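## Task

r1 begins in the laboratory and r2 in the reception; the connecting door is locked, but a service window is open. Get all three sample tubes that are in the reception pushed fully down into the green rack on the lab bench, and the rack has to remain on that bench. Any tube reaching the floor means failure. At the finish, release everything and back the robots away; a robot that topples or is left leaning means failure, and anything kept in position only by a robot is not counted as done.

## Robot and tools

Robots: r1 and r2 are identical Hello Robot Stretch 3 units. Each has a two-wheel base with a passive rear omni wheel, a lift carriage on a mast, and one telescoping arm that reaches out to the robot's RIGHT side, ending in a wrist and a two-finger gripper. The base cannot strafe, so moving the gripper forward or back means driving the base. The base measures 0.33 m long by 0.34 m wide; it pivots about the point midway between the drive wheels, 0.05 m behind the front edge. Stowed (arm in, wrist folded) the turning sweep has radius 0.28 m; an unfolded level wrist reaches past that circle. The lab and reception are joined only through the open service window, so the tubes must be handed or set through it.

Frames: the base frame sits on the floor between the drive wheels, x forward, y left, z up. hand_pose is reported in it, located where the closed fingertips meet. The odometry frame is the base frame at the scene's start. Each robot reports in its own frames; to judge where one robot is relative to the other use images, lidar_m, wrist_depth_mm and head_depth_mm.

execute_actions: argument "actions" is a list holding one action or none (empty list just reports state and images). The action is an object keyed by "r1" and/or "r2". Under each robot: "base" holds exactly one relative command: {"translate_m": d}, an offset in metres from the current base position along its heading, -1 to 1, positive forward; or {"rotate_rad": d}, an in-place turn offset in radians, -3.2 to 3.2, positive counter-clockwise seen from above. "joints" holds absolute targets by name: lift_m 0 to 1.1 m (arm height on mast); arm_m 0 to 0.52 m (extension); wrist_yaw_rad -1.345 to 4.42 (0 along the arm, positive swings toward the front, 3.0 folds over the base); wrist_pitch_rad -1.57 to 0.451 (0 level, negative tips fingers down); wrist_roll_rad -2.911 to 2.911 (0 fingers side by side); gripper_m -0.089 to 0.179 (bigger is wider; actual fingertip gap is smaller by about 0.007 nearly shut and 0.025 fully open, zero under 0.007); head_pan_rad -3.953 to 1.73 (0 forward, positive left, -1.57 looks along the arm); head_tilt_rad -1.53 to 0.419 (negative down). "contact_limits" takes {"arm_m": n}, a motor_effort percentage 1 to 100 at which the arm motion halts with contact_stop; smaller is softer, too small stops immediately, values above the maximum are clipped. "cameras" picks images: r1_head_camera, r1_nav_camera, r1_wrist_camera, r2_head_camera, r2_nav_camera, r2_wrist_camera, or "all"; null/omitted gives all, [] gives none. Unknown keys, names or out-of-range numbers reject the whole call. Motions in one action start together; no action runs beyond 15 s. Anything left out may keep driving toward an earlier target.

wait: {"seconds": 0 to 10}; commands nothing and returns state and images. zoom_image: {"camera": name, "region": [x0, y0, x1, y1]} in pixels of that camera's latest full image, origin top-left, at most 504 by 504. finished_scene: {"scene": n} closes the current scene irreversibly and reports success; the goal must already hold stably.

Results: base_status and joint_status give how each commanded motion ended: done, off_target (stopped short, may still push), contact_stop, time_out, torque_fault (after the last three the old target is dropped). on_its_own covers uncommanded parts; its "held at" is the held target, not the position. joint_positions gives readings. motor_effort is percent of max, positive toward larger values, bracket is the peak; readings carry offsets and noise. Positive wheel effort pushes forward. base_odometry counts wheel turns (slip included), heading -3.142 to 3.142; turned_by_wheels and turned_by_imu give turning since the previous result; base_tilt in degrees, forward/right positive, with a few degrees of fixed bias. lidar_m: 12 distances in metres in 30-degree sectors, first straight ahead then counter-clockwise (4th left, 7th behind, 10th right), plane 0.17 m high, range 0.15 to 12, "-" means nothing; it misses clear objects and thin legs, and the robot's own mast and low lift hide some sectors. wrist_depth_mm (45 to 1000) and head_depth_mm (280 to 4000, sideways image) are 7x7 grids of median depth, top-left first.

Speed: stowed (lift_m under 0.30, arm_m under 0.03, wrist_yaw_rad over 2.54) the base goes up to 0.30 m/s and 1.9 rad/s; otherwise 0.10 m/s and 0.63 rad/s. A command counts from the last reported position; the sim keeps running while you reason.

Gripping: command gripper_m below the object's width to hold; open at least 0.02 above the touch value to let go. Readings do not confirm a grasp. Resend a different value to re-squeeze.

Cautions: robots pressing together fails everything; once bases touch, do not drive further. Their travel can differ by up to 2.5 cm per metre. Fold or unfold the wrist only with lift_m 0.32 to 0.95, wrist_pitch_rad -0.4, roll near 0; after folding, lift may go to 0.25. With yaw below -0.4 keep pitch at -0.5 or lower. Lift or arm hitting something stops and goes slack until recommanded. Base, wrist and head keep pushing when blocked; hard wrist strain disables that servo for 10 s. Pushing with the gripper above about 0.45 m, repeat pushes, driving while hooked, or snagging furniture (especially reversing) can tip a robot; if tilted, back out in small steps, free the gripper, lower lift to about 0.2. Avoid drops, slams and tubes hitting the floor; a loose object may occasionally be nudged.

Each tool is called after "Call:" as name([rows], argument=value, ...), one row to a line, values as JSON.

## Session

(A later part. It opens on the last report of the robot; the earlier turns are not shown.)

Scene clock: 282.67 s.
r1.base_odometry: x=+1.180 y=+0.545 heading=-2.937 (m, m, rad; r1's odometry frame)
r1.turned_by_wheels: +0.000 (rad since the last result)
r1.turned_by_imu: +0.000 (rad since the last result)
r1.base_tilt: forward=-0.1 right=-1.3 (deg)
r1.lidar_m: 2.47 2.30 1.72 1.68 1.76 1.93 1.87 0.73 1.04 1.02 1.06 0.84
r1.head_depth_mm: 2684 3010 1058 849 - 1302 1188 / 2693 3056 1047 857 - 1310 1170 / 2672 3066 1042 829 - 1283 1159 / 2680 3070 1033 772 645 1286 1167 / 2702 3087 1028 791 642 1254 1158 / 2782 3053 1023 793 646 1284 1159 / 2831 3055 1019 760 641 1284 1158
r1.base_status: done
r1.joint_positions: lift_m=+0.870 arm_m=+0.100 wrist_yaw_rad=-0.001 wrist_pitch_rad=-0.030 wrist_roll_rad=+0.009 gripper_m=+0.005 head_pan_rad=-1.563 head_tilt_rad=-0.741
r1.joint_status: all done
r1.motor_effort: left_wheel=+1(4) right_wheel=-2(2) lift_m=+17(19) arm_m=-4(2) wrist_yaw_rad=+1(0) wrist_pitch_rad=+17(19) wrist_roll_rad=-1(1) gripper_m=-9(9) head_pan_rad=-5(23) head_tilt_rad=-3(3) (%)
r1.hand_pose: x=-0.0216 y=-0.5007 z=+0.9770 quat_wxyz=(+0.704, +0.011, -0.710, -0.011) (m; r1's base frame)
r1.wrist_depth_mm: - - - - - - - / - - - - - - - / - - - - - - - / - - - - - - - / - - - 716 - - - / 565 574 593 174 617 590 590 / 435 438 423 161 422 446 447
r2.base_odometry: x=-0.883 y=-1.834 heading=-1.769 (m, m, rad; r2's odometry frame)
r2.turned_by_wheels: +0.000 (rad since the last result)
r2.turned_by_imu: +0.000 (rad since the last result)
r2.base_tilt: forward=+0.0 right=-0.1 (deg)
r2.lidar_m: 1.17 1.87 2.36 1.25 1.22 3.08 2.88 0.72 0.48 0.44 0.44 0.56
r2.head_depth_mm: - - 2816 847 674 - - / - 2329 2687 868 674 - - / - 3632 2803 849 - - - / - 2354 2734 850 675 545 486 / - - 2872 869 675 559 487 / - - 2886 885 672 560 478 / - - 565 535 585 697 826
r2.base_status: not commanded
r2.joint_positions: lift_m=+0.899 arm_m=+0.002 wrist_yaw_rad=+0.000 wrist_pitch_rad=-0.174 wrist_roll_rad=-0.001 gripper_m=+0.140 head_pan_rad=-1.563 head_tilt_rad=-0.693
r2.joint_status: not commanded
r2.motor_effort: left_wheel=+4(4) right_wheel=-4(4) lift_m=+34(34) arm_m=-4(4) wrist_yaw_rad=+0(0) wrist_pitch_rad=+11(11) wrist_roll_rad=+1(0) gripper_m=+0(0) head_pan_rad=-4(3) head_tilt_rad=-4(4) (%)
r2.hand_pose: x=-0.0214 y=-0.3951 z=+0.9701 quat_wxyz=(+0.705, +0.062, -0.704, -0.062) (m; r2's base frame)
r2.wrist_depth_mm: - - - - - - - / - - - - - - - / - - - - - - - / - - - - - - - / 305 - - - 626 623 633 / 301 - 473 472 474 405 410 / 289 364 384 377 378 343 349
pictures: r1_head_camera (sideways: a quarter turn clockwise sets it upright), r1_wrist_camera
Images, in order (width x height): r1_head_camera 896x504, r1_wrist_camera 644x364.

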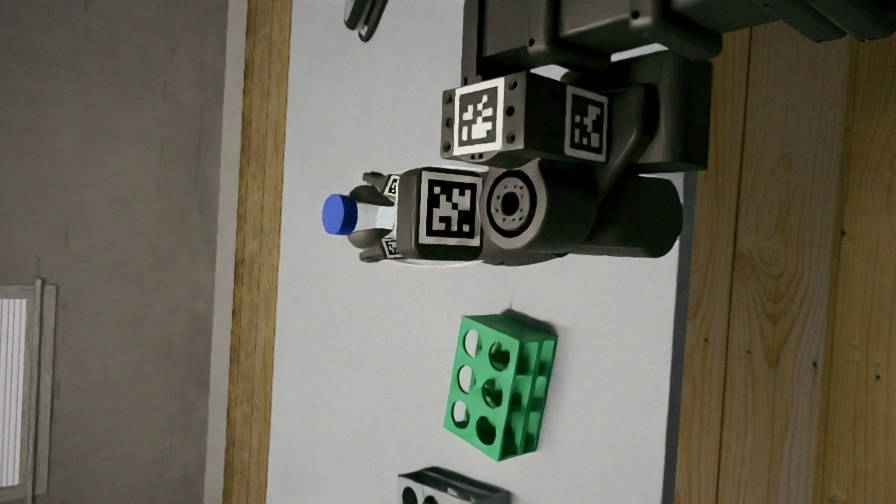

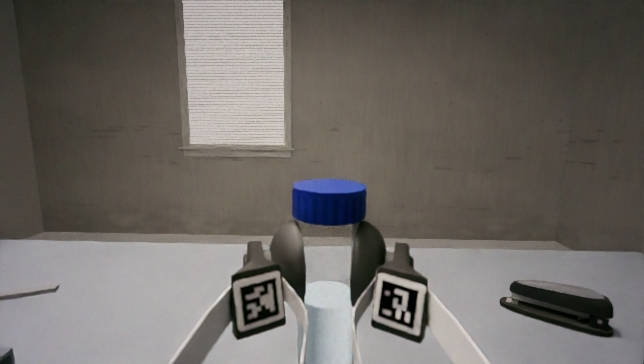

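Call:
execute_actions([
  {"r1":{"base":{"translate_m":-0.13},"joints":{"wrist_yaw_rad":1.2,"arm_m":0.285,"lift_m":0.84,"head_pan_rad":-1.25}}},
], cameras=["r1_wrist_camera","r1_head_camera"])

Scene clock: 285.80 s.
r1.base_odometry: x=+1.307 y=+0.571 heading=-2.937 (m, m, rad; r1's odometry frame)
r1.turned_by_wheels: +0.000 (rad since the last result)
r1.turned_by_imu: +0.000 (rad since the last result)
r1.base_tilt: forward=-0.2 right=-1.3 (deg)
r1.lidar_m: 2.59 2.31 1.74 1.68 1.76 1.79 1.74 0.61 1.04 1.01 1.06 0.97
r1.head_depth_mm: 2597 2898 1056 - 654 551 1179 / 2703 2981 1092 843 649 574 1171 / 2767 3113 1092 747 649 587 1163 / 2938 3243 1075 774 646 1299 1168 / 2959 3309 1052 716 647 1313 1164 / 3163 3424 1024 750 660 1338 1154 / 3279 3525 1010 758 677 1332 1153
r1.base_status: done
r1.joint_positions: lift_m=+0.840 arm_m=+0.285 wrist_yaw_rad=+1.198 wrist_pitch_rad=-0.030 wrist_roll_rad=+0.009 gripper_m=+0.005 head_pan_rad=-1.257 head_tilt_rad=-0.741
r1.joint_status: all done
r1.motor_effort: left_wheel=+1(2) right_wheel=-2(6) lift_m=+17(15) arm_m=+4(6) wrist_yaw_rad=+2(4) wrist_pitch_rad=+17(17) wrist_roll_rad=-1(1) gripper_m=-8(9) head_pan_rad=+3(33) head_tilt_rad=-3(3) (%)
r1.hand_pose: x=+0.2165 y=-0.5227 z=+0.9471 quat_wxyz=(+0.588, +0.409, -0.580, +0.388) (m; r1's base frame)
r1.wrist_depth_mm: - - - - - - - / - - - - - - - / - - - - - - - / - - - - - - - / - - 741 423 762 - - / - 516 532 174 553 521 518 / - 389 352 161 376 394 396
r2.base_odometry: x=-0.883 y=-1.834 heading=-1.769 (m, m, rad; r2's odometry frame)
r2.turned_by_wheels: +0.000 (rad since the last result)
r2.turned_by_imu: +0.000 (rad since the last result)
r2.base_tilt: forward=+0.0 right=+0.0 (deg)
r2.lidar_m: 1.17 1.88 2.36 1.25 1.22 3.09 2.88 0.72 0.48 0.44 0.44 0.56
r2.head_depth_mm: - - 2842 846 674 - - / - 2341 2716 868 671 - - / - 3581 2840 852 - - - / - 2330 2727 850 675 545 488 / - - 2837 868 677 559 488 / - - 2859 885 674 559 478 / - - 563 536 586 696 826
r2.base_status: not commanded
r2.joint_positions: lift_m=+0.899 arm_m=+0.002 wrist_yaw_rad=+0.000 wrist_pitch_rad=-0.174 wrist_roll_rad=-0.001 gripper_m=+0.140 head_pan_rad=-1.563 head_tilt_rad=-0.693
r2.joint_status: not commanded
r2.motor_effort: left_wheel=+4(5) right_wheel=-4(4) lift_m=+34(34) arm_m=-4(4) wrist_yaw_rad=+0(0) wrist_pitch_rad=+11(11) wrist_roll_rad=+0(0) gripper_m=+1(0) head_pan_rad=-3(3) head_tilt_rad=-4(4) (%)
r2.hand_pose: x=-0.0214 y=-0.3951 z=+0.9701 quat_wxyz=(+0.705, +0.062, -0.704, -0.062) (m; r2's base frame)
r2.wrist_depth_mm: - - - - - - - / - - - - - - - / - - - - - - - / - - - - - - - / 306 - - - 631 632 629 / 299 - 476 475 471 404 410 / 290 363 377 377 380 340 344
pictures: r1_head_camera (sideways: a quarter turn clockwise sets it upright), r1_wrist_camera
Images, in order (width x height): r1_head_camera 896x504, r1_wrist_camera 644x364.

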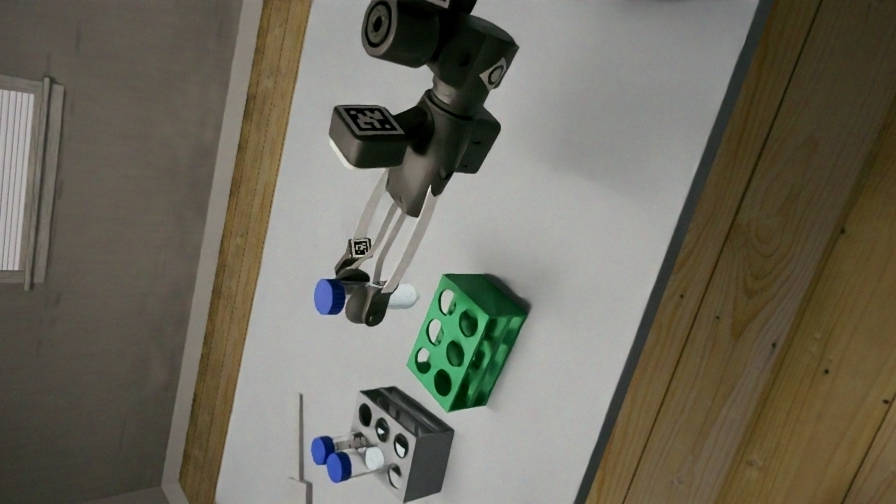

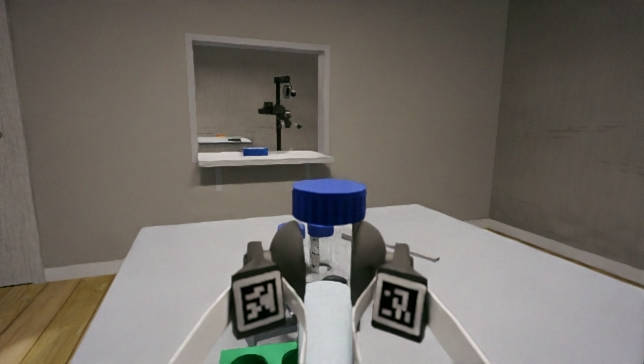

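Call:
execute_actions([
  {"r1":{"joints":{"arm_m":0.268,"lift_m":0.82}}},
], cameras=["r1_wrist_camera","r1_head_camera"])

Call:
zoom_image(camera="r1_head_camera", region=[300, 220, 560, 420])

Scene clock: 287.03 s.
r1.base_odometry: x=+1.307 y=+0.571 heading=-2.937 (m, m, rad; r1's odometry frame)
r1.turned_by_wheels: +0.000 (rad since the last result)
r1.turned_by_imu: +0.000 (rad since the last result)
r1.base_tilt: forward=-0.2 right=-1.3 (deg)
r1.lidar_m: 2.59 2.31 1.73 1.68 1.76 1.79 1.74 0.61 1.04 1.01 1.06 0.96
r1.head_depth_mm: 2606 2909 1050 - 647 550 1175 / 2675 2986 1037 845 651 574 1165 / 2800 3105 1039 751 648 588 1169 / 2849 3269 1031 756 645 1284 1169 / 3067 3363 1029 701 643 1323 1159 / 3170 3380 1024 749 657 1335 1156 / 3335 3580 1018 762 677 1328 1163
r1.base_status: not commanded
r1.joint_positions: lift_m=+0.820 arm_m=+0.268 wrist_yaw_rad=+1.198 wrist_pitch_rad=-0.030 wrist_roll_rad=+0.009 gripper_m=+0.005 head_pan_rad=-1.257 head_tilt_rad=-0.741
r1.joint_status: all done
r1.motor_effort: left_wheel=+1(1) right_wheel=-2(2) lift_m=+17(15) arm_m=-4(2) wrist_yaw_rad=+1(1) wrist_pitch_rad=+17(17) wrist_roll_rad=-1(1) gripper_m=-9(9) head_pan_rad=+4(3) head_tilt_rad=-3(3) (%)
r1.hand_pose: x=+0.2165 y=-0.5063 z=+0.9271 quat_wxyz=(+0.588, +0.409, -0.580, +0.388) (m; r1's base frame)
r1.wrist_depth_mm: - - - - - - - / - - - - - - - / - - - - - - - / - - - - - - - / - - 682 430 685 696 - / - 503 487 174 507 478 479 / - 358 308 161 344 361 365
r2.base_odometry: x=-0.883 y=-1.834 heading=-1.769 (m, m, rad; r2's odometry frame)
r2.turned_by_wheels: +0.000 (rad since the last result)
r2.turned_by_imu: +0.000 (rad since the last result)
r2.base_tilt: forward=+0.0 right=-0.1 (deg)
r2.lidar_m: 1.17 1.87 2.36 1.25 1.22 3.09 2.88 0.72 0.48 0.44 0.45 0.56
r2.head_depth_mm: - - 2833 848 672 - - / - 2333 2705 865 673 - - / - 3625 2832 851 - - - / - 2350 2712 852 671 546 487 / - - 2842 869 673 559 487 / - - 2868 887 678 560 478 / - - 564 537 586 694 825
r2.base_status: not commanded
r2.joint_positions: lift_m=+0.899 arm_m=+0.002 wrist_yaw_rad=+0.000 wrist_pitch_rad=-0.174 wrist_roll_rad=-0.001 gripper_m=+0.140 head_pan_rad=-1.563 head_tilt_rad=-0.693
r2.joint_status: not commanded
r2.motor_effort: left_wheel=+4(4) right_wheel=-4(4) lift_m=+34(34) arm_m=-4(4) wrist_yaw_rad=+0(0) wrist_pitch_rad=+11(11) wrist_roll_rad=+1(0) gripper_m=+0(1) head_pan_rad=-4(4) head_tilt_rad=-4(4) (%)
r2.hand_pose: x=-0.0214 y=-0.3951 z=+0.9701 quat_wxyz=(+0.705, +0.062, -0.704, -0.062) (m; r2's base frame)
r2.wrist_depth_mm: - - - - - - - / - - - - - - - / - - - - - - - / - - - - - - - / 304 - - - 627 628 619 / 298 - 472 471 468 401 409 / 289 365 377 375 376 342 345
pictures: r1_head_camera (sideways: a quarter turn clockwise sets it upright), r1_wrist_camera
Images, in order (width x height): r1_head_camera 896x504, r1_wrist_camera 644x364.

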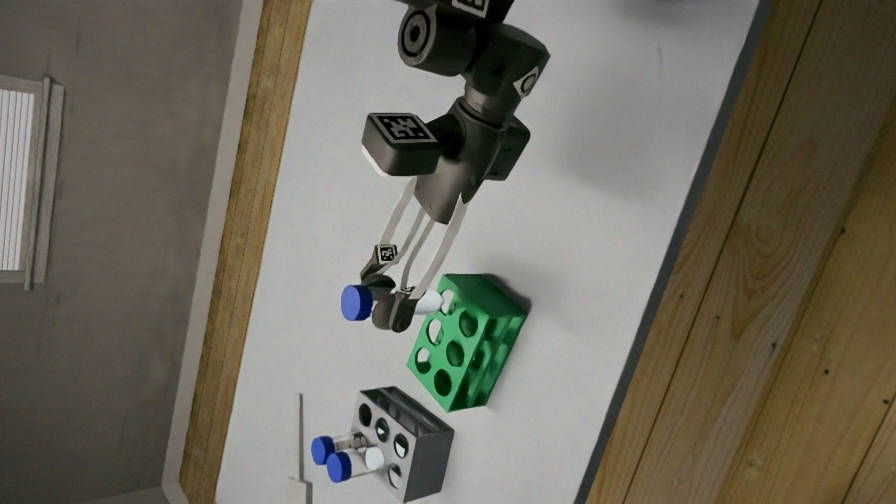

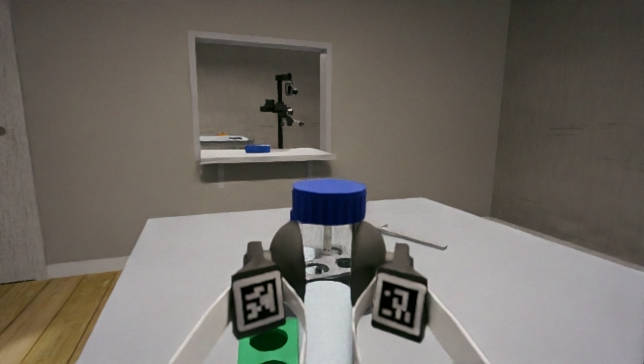

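Region (300, 220, 560, 420) of r1_head_camera's 896x504 image, scaled by 1.938, with more detail than that image has; it fills the top 388 rows of this view, and the rest is white.

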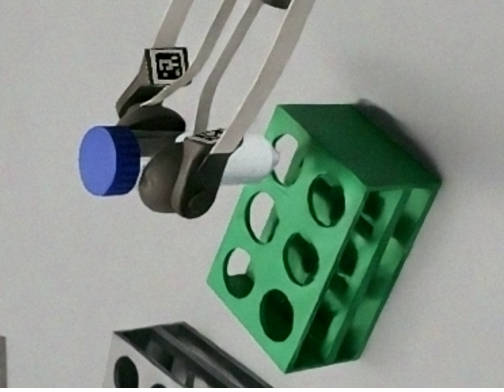

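Call:
execute_actions([
  {"r1":{"joints":{"lift_m":0.795}}},
], cameras=["r1_head_camera"])

Call:
zoom_image(camera="r1_head_camera", region=[300, 220, 560, 420])

Scene clock: 288.27 s.
r1.base_odometry: x=+1.307 y=+0.571 heading=-2.937 (m, m, rad; r1's odometry frame)
r1.turned_by_wheels: +0.000 (rad since the last result)
r1.turned_by_imu: +0.000 (rad since the last result)
r1.base_tilt: forward=-0.1 right=-1.3 (deg)
r1.lidar_m: 2.58 2.31 1.73 1.68 1.76 1.79 1.74 0.61 1.04 1.01 1.06 0.96
r1.head_depth_mm: 2632 2906 1050 866 636 551 1172 / 2706 3016 1045 830 636 573 1174 / 2781 3128 1037 851 648 588 1170 / 2899 3283 1034 758 649 1286 1160 / 3007 3328 1032 700 644 1314 1160 / 3162 3401 1024 749 658 1338 1160 / 3283 3568 1018 757 678 1340 1158
r1.base_status: not commanded
r1.joint_positions: lift_m=+0.795 arm_m=+0.268 wrist_yaw_rad=+1.198 wrist_pitch_rad=-0.019 wrist_roll_rad=+0.009 gripper_m=+0.005 head_pan_rad=-1.257 head_tilt_rad=-0.741
r1.joint_status: all done
r1.motor_effort: left_wheel=+1(1) right_wheel=-2(2) lift_m=+17(20) arm_m=-3(3) wrist_yaw_rad=+1(1) wrist_pitch_rad=+11(17) wrist_roll_rad=-1(1) gripper_m=-10(10) head_pan_rad=+3(4) head_tilt_rad=-4(3) (%)
r1.hand_pose: x=+0.2168 y=-0.5064 z=+0.9048 quat_wxyz=(+0.586, +0.406, -0.582, +0.391) (m; r1's base frame)
r1.wrist_depth_mm: - - - - - - - / - - - - - - - / - - - - - - - / - - - - - - - / - 785 638 410 650 653 - / - 431 445 174 464 437 439 / - 325 294 161 314 331 332
r2.base_odometry: x=-0.883 y=-1.834 heading=-1.769 (m, m, rad; r2's odometry frame)
r2.turned_by_wheels: +0.000 (rad since the last result)
r2.turned_by_imu: +0.000 (rad since the last result)
r2.base_tilt: forward=+0.0 right=-0.1 (deg)
r2.lidar_m: 1.17 1.87 2.36 1.25 1.22 3.07 2.88 0.72 0.48 0.44 0.45 0.56
r2.head_depth_mm: - - 2850 847 670 - - / - 2330 2692 870 674 - - / - 3602 2819 852 - - - / - 2336 2679 851 673 545 487 / - - 2866 870 675 559 488 / - - 2852 886 676 560 478 / - - 564 537 586 694 823
r2.base_status: not commanded
r2.joint_positions: lift_m=+0.899 arm_m=+0.002 wrist_yaw_rad=+0.000 wrist_pitch_rad=-0.174 wrist_roll_rad=-0.001 gripper_m=+0.140 head_pan_rad=-1.563 head_tilt_rad=-0.693
r2.joint_status: not commanded
r2.motor_effort: left_wheel=+4(4) right_wheel=-4(4) lift_m=+34(34) arm_m=-4(4) wrist_yaw_rad=-1(0) wrist_pitch_rad=+11(11) wrist_roll_rad=+0(0) gripper_m=+1(0) head_pan_rad=-3(3) head_tilt_rad=-4(4) (%)
r2.hand_pose: x=-0.0214 y=-0.3951 z=+0.9701 quat_wxyz=(+0.705, +0.062, -0.704, -0.062) (m; r2's base frame)
r2.wrist_depth_mm: - - - - - - - / - - - - - - - / - - - - - - - / - - - - - - - / 305 - - - 629 628 633 / 299 - 476 470 470 405 407 / 288 363 378 377 379 342 346
pictures: r1_head_camera (sideways: a quarter turn clockwise sets it upright)
Images, in order (width x height): r1_head_camera 896x504.

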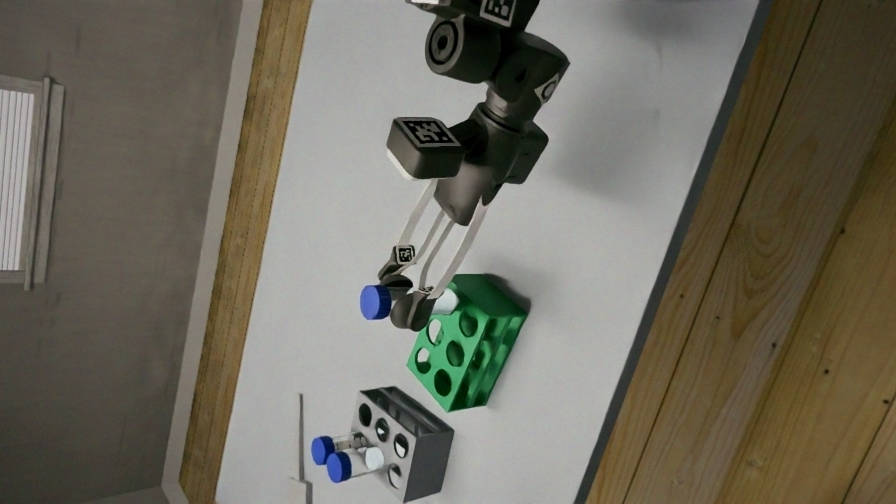

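Region (300, 220, 560, 420) of r1_head_camera's 896x504 image, scaled by 1.938, with more detail than that image has; it fills the top 388 rows of this view, and the rest is white.

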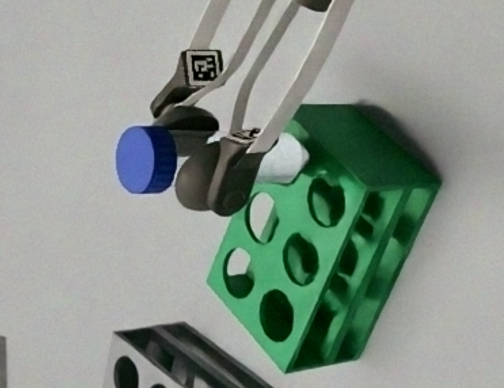

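Call:
execute_actions([
  {"r1":{"joints":{"lift_m":0.805,"arm_m":0.281}}},
], cameras=[])

Call:
execute_actions([
  {"r1":{"joints":{"lift_m":0.785}}},
], cameras=["r1_head_camera"])

Call:
zoom_image(camera="r1_head_camera", region=[300, 220, 560, 420])

Scene clock: 289.43 s.
r1.base_odometry: x=+1.307 y=+0.571 heading=-2.937 (m, m, rad; r1's odometry frame)
r1.turned_by_wheels: +0.000 (rad since the last result)
r1.turned_by_imu: +0.000 (rad since the last result)
r1.base_tilt: forward=-0.2 right=-1.3 (deg)
r1.lidar_m: 2.59 2.31 1.73 1.68 1.77 1.79 1.74 0.61 1.04 1.01 1.06 0.96
r1.head_depth_mm: 2609 2866 1052 - 646 551 1173 / 2704 2981 1047 835 643 574 1170 / 2788 3165 1042 855 647 587 1168 / 2892 3230 1036 761 647 1286 1160 / 3025 3360 1033 703 645 1323 1153 / 3171 3417 1027 747 657 1344 1153 / 3269 3588 1013 761 677 1334 1153
r1.base_status: not commanded
r1.joint_positions: lift_m=+0.805 arm_m=+0.281 wrist_yaw_rad=+1.198 wrist_pitch_rad=-0.022 wrist_roll_rad=+0.009 gripper_m=+0.005 head_pan_rad=-1.257 head_tilt_rad=-0.741
r1.joint_status: all done
r1.motor_effort: left_wheel=+1(1) right_wheel=-2(2) lift_m=+21(23) arm_m=+4(1) wrist_yaw_rad=+1(1) wrist_pitch_rad=+13(13) wrist_roll_rad=-1(1) gripper_m=-9(8) head_pan_rad=+3(3) head_tilt_rad=-4(3) (%)
r1.hand_pose: x=+0.2167 y=-0.5187 z=+0.9138 quat_wxyz=(+0.586, +0.407, -0.582, +0.390) (m; r1's base frame)
r1.wrist_depth_mm: - - - - - - - / - - - - - - - / - - - - - - - / - - - - - - - / - - 654 400 666 671 - / - 443 462 174 483 452 456 / - 340 252 162 327 343 344
r2.base_odometry: x=-0.883 y=-1.834 heading=-1.769 (m, m, rad; r2's odometry frame)
r2.turned_by_wheels: +0.000 (rad since the last result)
r2.turned_by_imu: +0.000 (rad since the last result)
r2.base_tilt: forward=+0.0 right=-0.1 (deg)
r2.lidar_m: 1.17 1.87 2.36 1.25 1.22 3.09 2.88 0.72 0.48 0.44 0.45 0.56
r2.head_depth_mm: - - 2790 846 674 - - / - 2297 2708 869 672 - - / - 3569 2869 852 - - - / - 2302 2706 855 675 545 487 / - - 2880 870 674 559 488 / - - 2850 886 677 561 479 / - - 564 536 588 694 825
r2.base_status: not commanded
r2.joint_positions: lift_m=+0.899 arm_m=+0.002 wrist_yaw_rad=+0.000 wrist_pitch_rad=-0.174 wrist_roll_rad=-0.001 gripper_m=+0.140 head_pan_rad=-1.563 head_tilt_rad=-0.693
r2.joint_status: not commanded
r2.motor_effort: left_wheel=+4(4) right_wheel=-4(5) lift_m=+34(34) arm_m=-4(4) wrist_yaw_rad=+0(0) wrist_pitch_rad=+11(11) wrist_roll_rad=+1(0) gripper_m=+0(0) head_pan_rad=-4(4) head_tilt_rad=-4(4) (%)
r2.hand_pose: x=-0.0214 y=-0.3951 z=+0.9701 quat_wxyz=(+0.705, +0.062, -0.704, -0.062) (m; r2's base frame)
r2.wrist_depth_mm: - - - - - - - / - - - - - - - / - - - - - - - / - - - - - - - / 303 - - - 624 624 624 / 298 - 470 468 471 401 409 / 288 364 379 380 375 339 347
pictures: none
No camera images: the call's "cameras" was empty. Leave "cameras" out to get every camera's image.

Scene clock: 290.37 s.
r1.base_odometry: x=+1.307 y=+0.571 heading=-2.937 (m, m, rad; r1's odometry frame)
r1.turned_by_wheels: +0.000 (rad since the last result)
r1.turned_by_imu: +0.000 (rad since the last result)
r1.base_tilt: forward=-0.1 right=-1.3 (deg)
r1.lidar_m: 2.59 2.30 1.74 1.68 1.76 1.78 1.74 0.61 1.04 1.01 1.06 0.96
r1.head_depth_mm: 2594 2963 1053 880 637 550 1172 / 2722 2996 1044 834 638 574 1178 / 2780 3109 1041 854 647 585 1163 / 2884 3271 1032 758 645 1287 1159 / 3052 3294 1024 700 644 1313 1158 / 3116 3404 1020 750 660 1338 1146 / 3338 3562 1015 761 677 1331 1154
r1.base_status: not commanded
r1.joint_positions: lift_m=+0.785 arm_m=+0.281 wrist_yaw_rad=+1.198 wrist_pitch_rad=-0.021 wrist_roll_rad=+0.009 gripper_m=+0.005 head_pan_rad=-1.257 head_tilt_rad=-0.741
r1.joint_status: all done
r1.motor_effort: left_wheel=+1(2) right_wheel=-2(2) lift_m=+17(26) arm_m=+4(4) wrist_yaw_rad=+1(1) wrist_pitch_rad=+12(13) wrist_roll_rad=-1(1) gripper_m=-9(8) head_pan_rad=+4(4) head_tilt_rad=-4(3) (%)
r1.hand_pose: x=+0.2168 y=-0.5187 z=+0.8944 quat_wxyz=(+0.586, +0.407, -0.582, +0.391) (m; r1's base frame)
r1.wrist_depth_mm: - - - - - - - / - - - - - - - / - - - - - - - / - - - 409 - - - / - 657 603 382 608 615 - / - 407 422 174 442 412 418 / - 308 222 161 297 313 313
r2.base_odometry: x=-0.883 y=-1.834 heading=-1.769 (m, m, rad; r2's odometry frame)
r2.turned_by_wheels: +0.000 (rad since the last result)
r2.turned_by_imu: +0.000 (rad since the last result)
r2.base_tilt: forward=+0.0 right=-0.1 (deg)
r2.lidar_m: 1.17 1.87 2.35 1.25 1.22 3.09 2.88 0.72 0.48 0.44 0.44 0.56
r2.head_depth_mm: - - 2839 852 674 - - / - 2331 2747 865 674 - - / - 3553 2866 851 - - - / - 2323 2709 853 675 545 488 / - - 2850 869 675 560 488 / - - 2841 887 675 561 478 / - - 564 536 585 694 822
r2.base_status: not commanded
r2.joint_positions: lift_m=+0.899 arm_m=+0.002 wrist_yaw_rad=+0.000 wrist_pitch_rad=-0.174 wrist_roll_rad=-0.001 gripper_m=+0.140 head_pan_rad=-1.563 head_tilt_rad=-0.693
r2.joint_status: not commanded
r2.motor_effort: left_wheel=+4(4) right_wheel=-4(4) lift_m=+34(34) arm_m=-4(4) wrist_yaw_rad=+0(0) wrist_pitch_rad=+11(11) wrist_roll_rad=+0(0) gripper_m=+0(0) head_pan_rad=-3(3) head_tilt_rad=-4(4) (%)
r2.hand_pose: x=-0.0214 y=-0.3951 z=+0.9701 quat_wxyz=(+0.705, +0.062, -0.704, -0.062) (m; r2's base frame)
r2.wrist_depth_mm: - - - - - - - / - - - - - - - / - - - - - - - / - - - - - - - / 304 - - - 625 626 621 / 298 - 471 469 471 399 402 / 290 365 378 376 379 340 347
pictures: r1_head_camera (sideways: a quarter turn clockwise sets it upright)
Images, in order (width x height): r1_head_camera 896x504.

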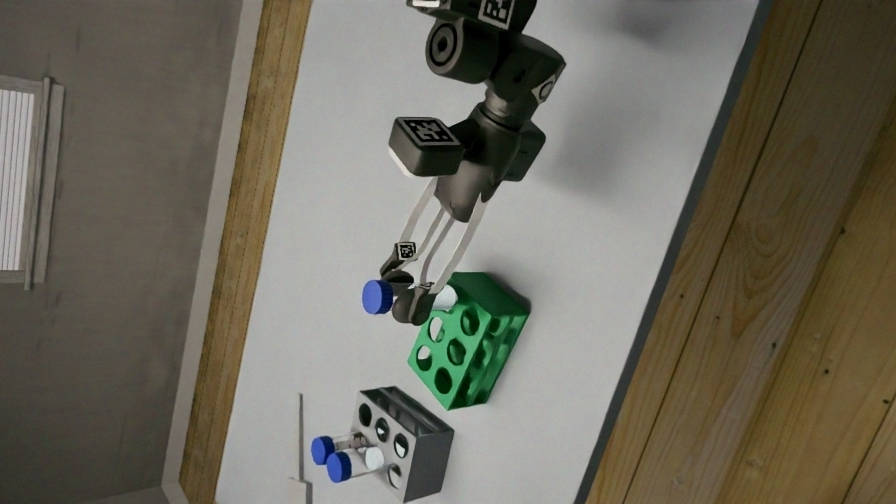

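Region (300, 220, 560, 420) of r1_head_camera's 896x504 image, scaled by 1.938, with more detail than that image has; it fills the top 388 rows of this view, and the rest is white.

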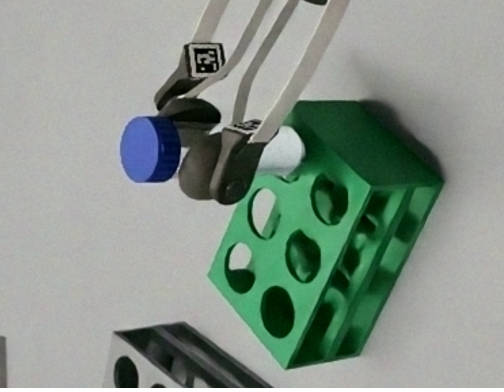

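Entering; shift 4 mm forward and lower.

Call:
execute_actions([
  {"r1":{"base":{"translate_m":0.005},"joints":{"lift_m":0.76}}},
], cameras=["r1_head_camera","r1_wrist_camera"])

Scene clock: 291.53 s.
r1.base_odometry: x=+1.302 y=+0.570 heading=-2.937 (m, m, rad; r1's odometry frame)
r1.turned_by_wheels: +0.000 (rad since the last result)
r1.turned_by_imu: +0.000 (rad since the last result)
r1.base_tilt: forward=-0.1 right=-1.3 (deg)
r1.lidar_m: 2.59 2.32 1.73 1.68 1.76 1.80 1.75 0.62 1.04 1.01 1.06 0.95
r1.head_depth_mm: 2552 2891 1048 864 635 552 1173 / 2689 3019 1041 832 627 576 1172 / 2817 3128 1043 857 634 586 1173 / 2905 3275 1031 772 647 1293 1160 / 2965 3294 1032 711 643 1319 1161 / 3136 3373 1021 749 661 1334 1162 / 3252 3551 1010 759 677 1332 1156
r1.base_status: done
r1.joint_positions: lift_m=+0.760 arm_m=+0.281 wrist_yaw_rad=+1.198 wrist_pitch_rad=-0.022 wrist_roll_rad=+0.009 gripper_m=+0.005 head_pan_rad=-1.257 head_tilt_rad=-0.741
r1.joint_status: all done
r1.motor_effort: left_wheel=+1(5) right_wheel=-2(3) lift_m=+17(17) arm_m=+3(4) wrist_yaw_rad=+1(1) wrist_pitch_rad=+13(13) wrist_roll_rad=-1(1) gripper_m=-9(9) head_pan_rad=+4(4) head_tilt_rad=-3(3) (%)
r1.hand_pose: x=+0.2167 y=-0.5187 z=+0.8691 quat_wxyz=(+0.586, +0.407, -0.582, +0.391) (m; r1's base frame)
r1.wrist_depth_mm: - - - - - - - / - - - - - - - / - - - - - - - / - - - 388 - - - / - 516 476 362 529 532 529 / - 354 353 174 381 358 362 / 281 268 238 159 258 271 272
r2.base_odometry: x=-0.883 y=-1.834 heading=-1.769 (m, m, rad; r2's odometry frame)
r2.turned_by_wheels: +0.000 (rad since the last result)
r2.turned_by_imu: +0.000 (rad since the last result)
r2.base_tilt: forward=+0.0 right=+0.0 (deg)
r2.lidar_m: 1.17 1.88 2.36 1.25 1.22 3.08 2.88 0.72 0.48 0.44 0.44 0.56
r2.head_depth_mm: - - 2852 846 672 - - / - 2313 2722 869 672 - - / - 3585 2871 847 - - - / - 2322 2699 851 674 545 488 / - - 2834 870 678 558 488 / - - 2827 887 674 560 478 / - - 565 535 587 695 825
r2.base_status: not commanded
r2.joint_positions: lift_m=+0.899 arm_m=+0.002 wrist_yaw_rad=+0.000 wrist_pitch_rad=-0.174 wrist_roll_rad=-0.001 gripper_m=+0.140 head_pan_rad=-1.563 head_tilt_rad=-0.693
r2.joint_status: not commanded
r2.motor_effort: left_wheel=+4(5) right_wheel=-4(4) lift_m=+34(34) arm_m=-4(4) wrist_yaw_rad=+0(0) wrist_pitch_rad=+11(11) wrist_roll_rad=+1(0) gripper_m=+0(0) head_pan_rad=-3(3) head_tilt_rad=-4(3) (%)
r2.hand_pose: x=-0.0214 y=-0.3951 z=+0.9701 quat_wxyz=(+0.705, +0.062, -0.704, -0.062) (m; r2's base frame)
r2.wrist_depth_mm: - - - - - - - / - - - - - - - / - - - - - - - / - - - - - - - / 305 - - - 637 623 621 / 298 - 473 473 472 402 410 / 290 364 380 377 374 341 343
pictures: r1_head_camera (sideways: a quarter turn clockwise sets it upright), r1_wrist_camera
Images, in order (width x height): r1_head_camera 896x504, r1_wrist_camera 644x364.

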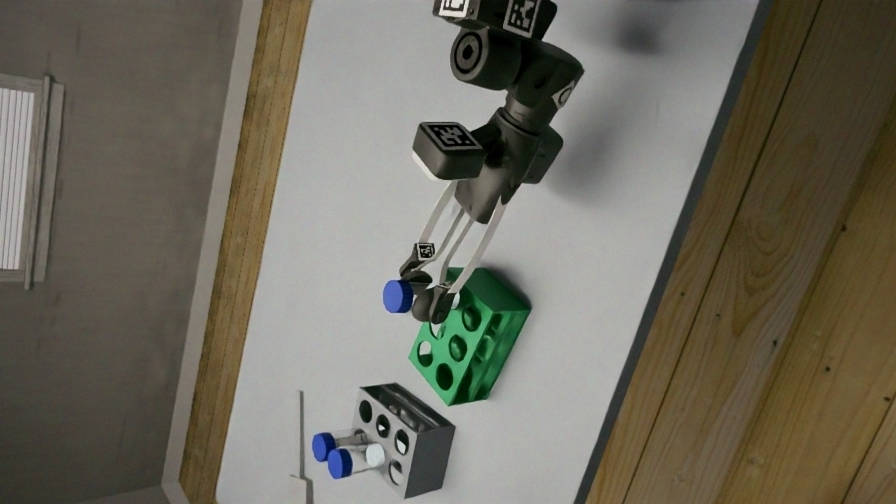

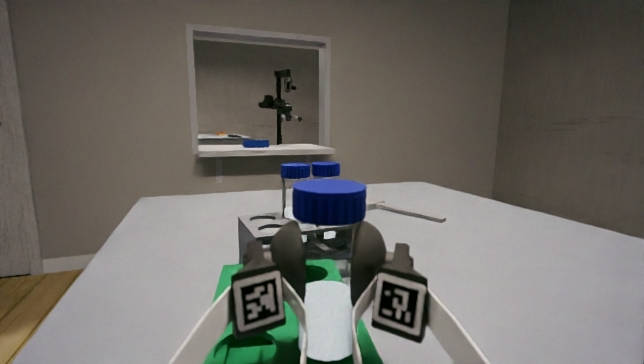

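Call:
execute_actions([
  {"r1":{"joints":{"lift_m":0.752,"gripper_m":0.05}}},
], cameras=[])

Call:
execute_actions([
  {"r1":{"joints":{"lift_m":1.05}}},
], cameras=[])

Call:
execute_actions([
  {"r1":{"base":{"translate_m":0.48},"joints":{"wrist_yaw_rad":0,"wrist_pitch_rad":-1.56,"arm_m":0.455,"gripper_m":0.07,"head_pan_rad":-1.7}}},
], cameras=["r1_head_camera","r1_wrist_camera"])

Scene clock: 292.83 s.
r1.base_odometry: x=+1.302 y=+0.570 heading=-2.937 (m, m, rad; r1's odometry frame)
r1.turned_by_wheels: +0.000 (rad since the last result)
r1.turned_by_imu: +0.000 (rad since the last result)
r1.base_tilt: forward=-0.2 right=-1.3 (deg)
r1.lidar_m: 2.59 2.31 1.73 1.68 1.77 1.80 1.75 0.62 1.04 1.01 1.06 0.96
r1.head_depth_mm: 2612 2910 1054 863 627 551 1170 / 2699 2993 1048 833 619 575 1169 / 2776 3171 1035 854 634 585 1166 / 2928 3215 1035 772 645 1288 1161 / 3045 3269 1031 723 645 1318 1154 / 3119 3421 1026 754 661 1344 1157 / 3283 3596 1014 763 678 1321 1159
r1.base_status: not commanded
r1.joint_positions: lift_m=+0.752 arm_m=+0.281 wrist_yaw_rad=+1.199 wrist_pitch_rad=-0.023 wrist_roll_rad=+0.009 gripper_m=+0.050 head_pan_rad=-1.257 head_tilt_rad=-0.741
r1.joint_status: all done
r1.motor_effort: left_wheel=+1(1) right_wheel=-2(2) lift_m=+17(18) arm_m=+4(4) wrist_yaw_rad=+0(0) wrist_pitch_rad=+13(14) wrist_roll_rad=-1(1) gripper_m=+0(80) head_pan_rad=+4(4) head_tilt_rad=-3(2) (%)
r1.hand_pose: x=+0.2167 y=-0.5186 z=+0.8608 quat_wxyz=(+0.586, +0.407, -0.581, +0.390) (m; r1's base frame)
r1.wrist_depth_mm: - - - - - - - / - - - - - - - / - - - - - - - / - - - 672 954 - - / - 491 492 151 548 500 506 / - 336 - 226 - 340 344 / 267 255 168 157 246 258 258
r2.base_odometry: x=-0.883 y=-1.834 heading=-1.769 (m, m, rad; r2's odometry frame)
r2.turned_by_wheels: +0.000 (rad since the last result)
r2.turned_by_imu: +0.000 (rad since the last result)
r2.base_tilt: forward=-0.1 right=+0.0 (deg)
r2.lidar_m: 1.17 1.88 2.36 1.25 1.22 3.11 2.88 0.72 0.48 0.44 0.44 0.56
r2.head_depth_mm: - - 2862 847 672 - - / - 2330 2728 866 673 - - / - 3643 2850 852 - - - / - 2359 2715 853 675 545 487 / - - 2833 868 674 558 489 / - - 2870 888 677 560 478 / - - 564 536 585 695 824
r2.base_status: not commanded
r2.joint_positions: lift_m=+0.899 arm_m=+0.002 wrist_yaw_rad=+0.000 wrist_pitch_rad=-0.174 wrist_roll_rad=-0.001 gripper_m=+0.140 head_pan_rad=-1.563 head_tilt_rad=-0.693
r2.joint_status: not commanded
r2.motor_effort: left_wheel=+3(4) right_wheel=-4(5) lift_m=+34(34) arm_m=-4(4) wrist_yaw_rad=+0(0) wrist_pitch_rad=+11(11) wrist_roll_rad=+0(0) gripper_m=+0(1) head_pan_rad=-3(3) head_tilt_rad=-4(4) (%)
r2.hand_pose: x=-0.0214 y=-0.3951 z=+0.9701 quat_wxyz=(+0.705, +0.062, -0.704, -0.062) (m; r2's base frame)
r2.wrist_depth_mm: - - - - - - - / - - - - - - - / - - - - - - - / - - - - - - - / 305 - - - 632 635 614 / 299 - 476 467 471 401 407 / 289 366 378 379 379 339 346
pictures: none
No camera images: the call's "cameras" was empty. Leave "cameras" out to get every camera's image.

Scene clock: 296.37 s.
r1.base_odometry: x=+1.302 y=+0.570 heading=-2.937 (m, m, rad; r1's odometry frame)
r1.turned_by_wheels: +0.000 (rad since the last result)
r1.turned_by_imu: +0.000 (rad since the last result)
r1.base_tilt: forward=-0.2 right=-1.3 (deg)
r1.lidar_m: 2.59 2.31 1.73 1.68 1.77 1.80 1.75 0.62 1.04 1.01 1.06 0.96
r1.head_depth_mm: 2572 - 1055 805 655 552 1170 / 2786 - 1044 803 652 573 1171 / 2823 3195 1034 796 649 586 1172 / 2884 3281 1036 795 645 1288 1165 / 2997 3425 1032 722 644 1308 1155 / 3161 3433 1021 752 658 1332 1152 / 3254 3562 1015 760 673 1339 1161
r1.base_status: not commanded
r1.joint_positions: lift_m=+1.050 arm_m=+0.281 wrist_yaw_rad=+1.199 wrist_pitch_rad=-0.023 wrist_roll_rad=+0.009 gripper_m=+0.050 head_pan_rad=-1.257 head_tilt_rad=-0.741
r1.joint_status: all done
r1.motor_effort: left_wheel=+1(1) right_wheel=-2(2) lift_m=+21(22) arm_m=+4(3) wrist_yaw_rad=+0(1) wrist_pitch_rad=+13(13) wrist_roll_rad=-1(1) gripper_m=+2(1) head_pan_rad=+3(4) head_tilt_rad=-3(4) (%)
r1.hand_pose: x=+0.2167 y=-0.5186 z=+1.1586 quat_wxyz=(+0.586, +0.407, -0.581, +0.390) (m; r1's base frame)
r1.wrist_depth_mm: - - - - - - - / - - - - - - - / - - - - - - - / - - - - - - - / - - - - - - - / - - - - - - - / - - 684 726 700 - -
r2.base_odometry: x=-0.883 y=-1.834 heading=-1.769 (m, m, rad; r2's odometry frame)
r2.turned_by_wheels: +0.000 (rad since the last result)
r2.turned_by_imu: +0.000 (rad since the last result)
r2.base_tilt: forward=-0.1 right=-0.1 (deg)
r2.lidar_m: 1.17 1.87 2.36 1.26 1.22 3.08 2.88 0.72 0.48 0.44 0.44 0.56
r2.head_depth_mm: - - 2865 852 672 - - / - 2330 2716 865 674 - - / - 3525 2856 848 - - - / - 2363 2701 850 673 546 488 / - - 2860 868 675 558 488 / - - 2858 886 675 560 478 / - - 564 536 587 695 820
r2.base_status: not commanded
r2.joint_positions: lift_m=+0.899 arm_m=+0.002 wrist_yaw_rad=+0.000 wrist_pitch_rad=-0.174 wrist_roll_rad=-0.001 gripper_m=+0.140 head_pan_rad=-1.563 head_tilt_rad=-0.693
r2.joint_status: not commanded
r2.motor_effort: left_wheel=+4(4) right_wheel=-4(4) lift_m=+34(34) arm_m=-4(4) wrist_yaw_rad=+0(0) wrist_pitch_rad=+11(11) wrist_roll_rad=+0(0) gripper_m=+0(0) head_pan_rad=-3(3) head_tilt_rad=-3(4) (%)
r2.hand_pose: x=-0.0214 y=-0.3951 z=+0.9701 quat_wxyz=(+0.705, +0.062, -0.704, -0.062) (m; r2's base frame)
r2.wrist_depth_mm: - - - - - - - / - - - - - - - / - - - - - - - / - - - - - - - / 305 - - - 631 631 629 / 299 - 473 470 470 402 407 / 290 363 378 380 376 340 347
pictures: none
No camera images: the call's "cameras" was empty. Leave "cameras" out to get every camera's image.

Scene clock: 302.40 s.
r1.base_odometry: x=+0.832 y=+0.473 heading=-2.937 (m, m, rad; r1's odometry frame)
r1.turned_by_wheels: +0.000 (rad since the last result)
r1.turned_by_imu: -0.001 (rad since the last result)
r1.base_tilt: forward=-0.2 right=-1.3 (deg)
r1.lidar_m: 2.11 2.19 1.71 1.67 1.74 2.29 2.23 1.05 1.06 1.03 0.56 0.56
r1.head_depth_mm: - 3169 1054 805 653 1324 1178 / - 3120 1053 775 651 1293 1166 / 2769 3099 1041 801 648 1288 1167 / - 3079 1038 729 648 1290 1165 / 2710 3079 1054 741 646 1283 1153 / 2652 3065 1024 788 642 1274 1157 / 2689 3000 1020 786 640 1250 1163
r1.base_status: done
r1.joint_positions: lift_m=+1.050 arm_m=+0.455 wrist_yaw_rad=+0.001 wrist_pitch_rad=-1.553 wrist_roll_rad=+0.008 gripper_m=+0.070 head_pan_rad=-1.693 head_tilt_rad=-0.741
r1.joint_status: all done
r1.motor_effort: left_wheel=+1(5) right_wheel=-2(3) lift_m=+21(21) arm_m=+3(3) wrist_yaw_rad=+0(2) wrist_pitch_rad=-4(10) wrist_roll_rad=-1(1) gripper_m=+0(74) head_pan_rad=-4(40) head_tilt_rad=-3(4) (%)
r1.hand_pose: x=-0.0217 y=-0.5801 z=+0.9320 quat_wxyz=(+0.503, +0.494, -0.506, -0.498) (m; r1's base frame)
r1.wrist_depth_mm: 303 303 302 303 301 301 301 / 310 309 309 310 307 306 307 / 316 314 315 311 312 312 314 / 322 319 320 258 318 320 318 / 328 327 326 205 323 300 323 / 333 332 - 331 302 272 271 / 340 341 340 341 338 308 276
r2.base_odometry: x=-0.883 y=-1.834 heading=-1.769 (m, m, rad; r2's odometry frame)
r2.turned_by_wheels: +0.000 (rad since the last result)
r2.turned_by_imu: +0.001 (rad since the last result)
r2.base_tilt: forward=+0.0 right=+0.0 (deg)
r2.lidar_m: 1.17 1.87 2.36 1.25 1.22 3.09 2.88 0.72 0.48 0.44 0.44 0.56
r2.head_depth_mm: - - 2886 848 671 - - / - 2316 2754 867 675 - - / - 3527 2872 852 - - - / - 2303 2708 853 674 545 488 / - - 2844 865 675 558 487 / - - 2838 886 675 560 479 / - - 564 535 585 694 823
r2.base_status: not commanded
r2.joint_positions: lift_m=+0.899 arm_m=+0.002 wrist_yaw_rad=+0.000 wrist_pitch_rad=-0.174 wrist_roll_rad=-0.001 gripper_m=+0.140 head_pan_rad=-1.563 head_tilt_rad=-0.693
r2.joint_status: not commanded
r2.motor_effort: left_wheel=+4(4) right_wheel=-4(4) lift_m=+34(34) arm_m=-4(4) wrist_yaw_rad=+0(0) wrist_pitch_rad=+11(11) wrist_roll_rad=+1(0) gripper_m=+1(1) head_pan_rad=-3(3) head_tilt_rad=-4(4) (%)
r2.hand_pose: x=-0.0214 y=-0.3951 z=+0.9701 quat_wxyz=(+0.705, +0.062, -0.704, -0.062) (m; r2's base frame)
r2.wrist_depth_mm: - - - - - - - / - - - - - - - / - - - - - - - / - - - - - - - / 306 - - - 628 615 628 / 300 - 475 473 473 404 406 / 289 365 380 381 379 342 344
pictures: r1_head_camera (sideways: a quarter turn clockwise sets it upright), r1_wrist_camera
Images, in order (width x height): r1_head_camera 896x504, r1_wrist_camera 644x364.

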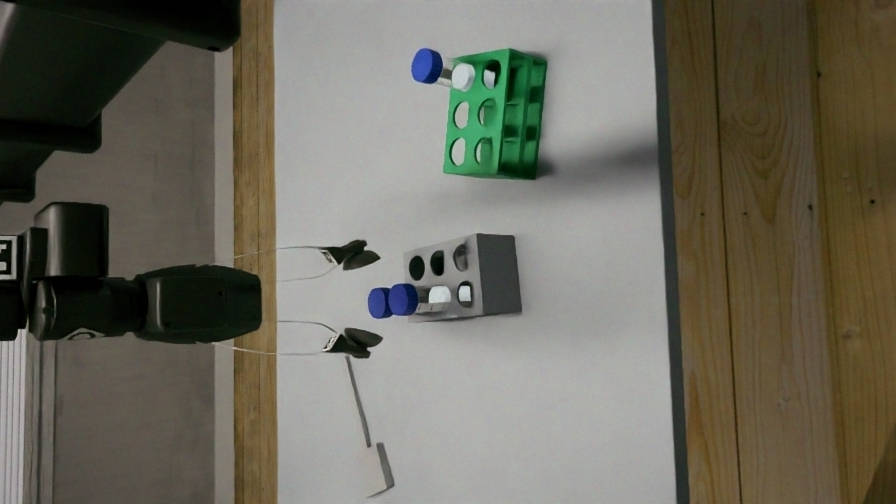

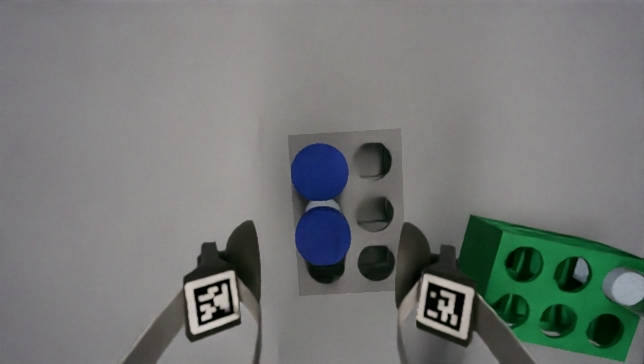

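Call:
execute_actions([
  {"r1":{"base":{"translate_m":0.004},"joints":{"lift_m":0.99}}},
], cameras=["r1_head_camera","r1_wrist_camera"])

Scene clock: 303.93 s.
r1.base_odometry: x=+0.828 y=+0.472 heading=-2.937 (m, m, rad; r1's odometry frame)
r1.turned_by_wheels: +0.000 (rad since the last result)
r1.turned_by_imu: +0.000 (rad since the last result)
r1.base_tilt: forward=-0.2 right=-1.3 (deg)
r1.lidar_m: 2.10 2.19 1.71 1.67 1.74 2.29 2.23 1.06 1.06 1.03 0.56 0.55
r1.head_depth_mm: 2785 - - 734 655 1333 1170 / 2772 - 1000 743 651 1297 1172 / 2658 3098 1038 799 651 1296 1161 / 2623 3202 1036 725 650 1282 1157 / 2666 3090 983 721 646 1279 1162 / 2694 3055 1020 785 643 1278 1159 / 2707 2988 1016 787 642 1247 1150
r1.base_status: done
r1.joint_positions: lift_m=+0.990 arm_m=+0.455 wrist_yaw_rad=+0.001 wrist_pitch_rad=-1.553 wrist_roll_rad=+0.008 gripper_m=+0.070 head_pan_rad=-1.693 head_tilt_rad=-0.741
r1.joint_status: all done
r1.motor_effort: left_wheel=+1(4) right_wheel=-2(3) lift_m=+16(18) arm_m=+4(4) wrist_yaw_rad=+0(1) wrist_pitch_rad=-4(4) wrist_roll_rad=-1(1) gripper_m=+0(0) head_pan_rad=-5(5) head_tilt_rad=-2(3) (%)
r1.hand_pose: x=-0.0217 y=-0.5800 z=+0.8722 quat_wxyz=(+0.503, +0.494, -0.506, -0.498) (m; r1's base frame)
r1.wrist_depth_mm: 247 247 247 246 246 246 246 / 252 252 252 251 250 249 250 / 257 256 256 254 254 256 254 / 261 261 261 140 253 260 260 / 266 267 265 197 258 263 264 / 271 272 - 145 211 243 210 / 277 276 277 277 276 230 213
r2.base_odometry: x=-0.883 y=-1.834 heading=-1.769 (m, m, rad; r2's odometry frame)
r2.turned_by_wheels: +0.000 (rad since the last result)
r2.turned_by_imu: +0.000 (rad since the last result)
r2.base_tilt: forward=+0.0 right=-0.1 (deg)
r2.lidar_m: 1.17 1.88 2.36 1.25 1.22 3.10 2.88 0.72 0.48 0.44 0.45 0.56
r2.head_depth_mm: - - 2828 845 675 - - / - 2327 2698 871 673 - - / - 3577 2832 848 - - - / - 2321 2715 851 674 546 486 / - - 2858 870 676 560 486 / - - 2867 880 675 559 478 / - - 566 537 586 696 821
r2.base_status: not commanded
r2.joint_positions: lift_m=+0.899 arm_m=+0.002 wrist_yaw_rad=+0.000 wrist_pitch_rad=-0.174 wrist_roll_rad=-0.001 gripper_m=+0.140 head_pan_rad=-1.563 head_tilt_rad=-0.693
r2.joint_status: not commanded
r2.motor_effort: left_wheel=+4(4) right_wheel=-4(4) lift_m=+34(34) arm_m=-4(4) wrist_yaw_rad=+0(0) wrist_pitch_rad=+11(11) wrist_roll_rad=+0(0) gripper_m=+1(0) head_pan_rad=-4(3) head_tilt_rad=-4(4) (%)
r2.hand_pose: x=-0.0214 y=-0.3951 z=+0.9701 quat_wxyz=(+0.705, +0.062, -0.704, -0.062) (m; r2's base frame)
r2.wrist_depth_mm: - - - - - - - / - - - - - - - / - - - - - - - / - - - - - - - / 303 - - - 626 622 622 / 298 - 473 469 470 405 404 / 289 365 377 379 380 340 346
pictures: r1_head_camera (sideways: a quarter turn clockwise sets it upright), r1_wrist_camera
Images, in order (width x height): r1_head_camera 896x504, r1_wrist_camera 644x364.

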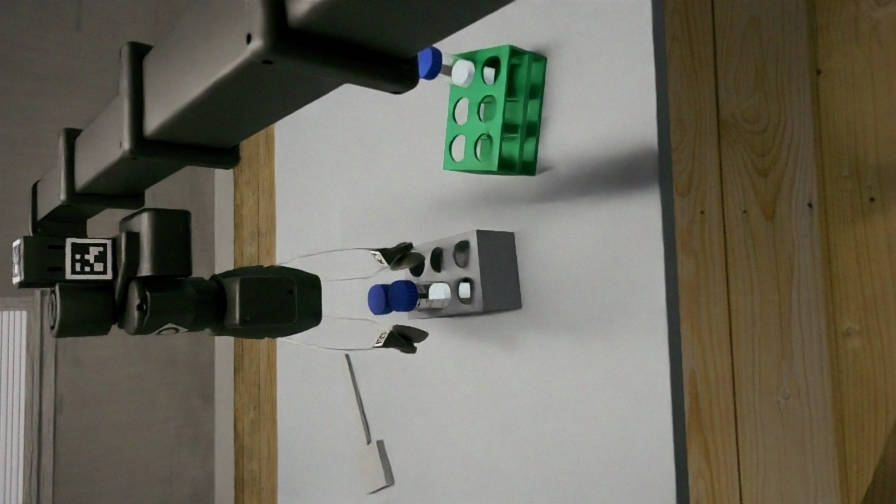

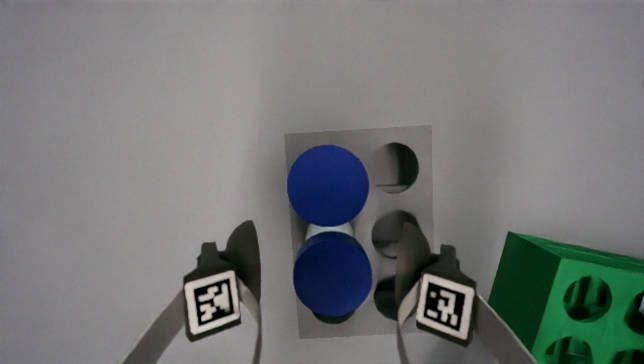

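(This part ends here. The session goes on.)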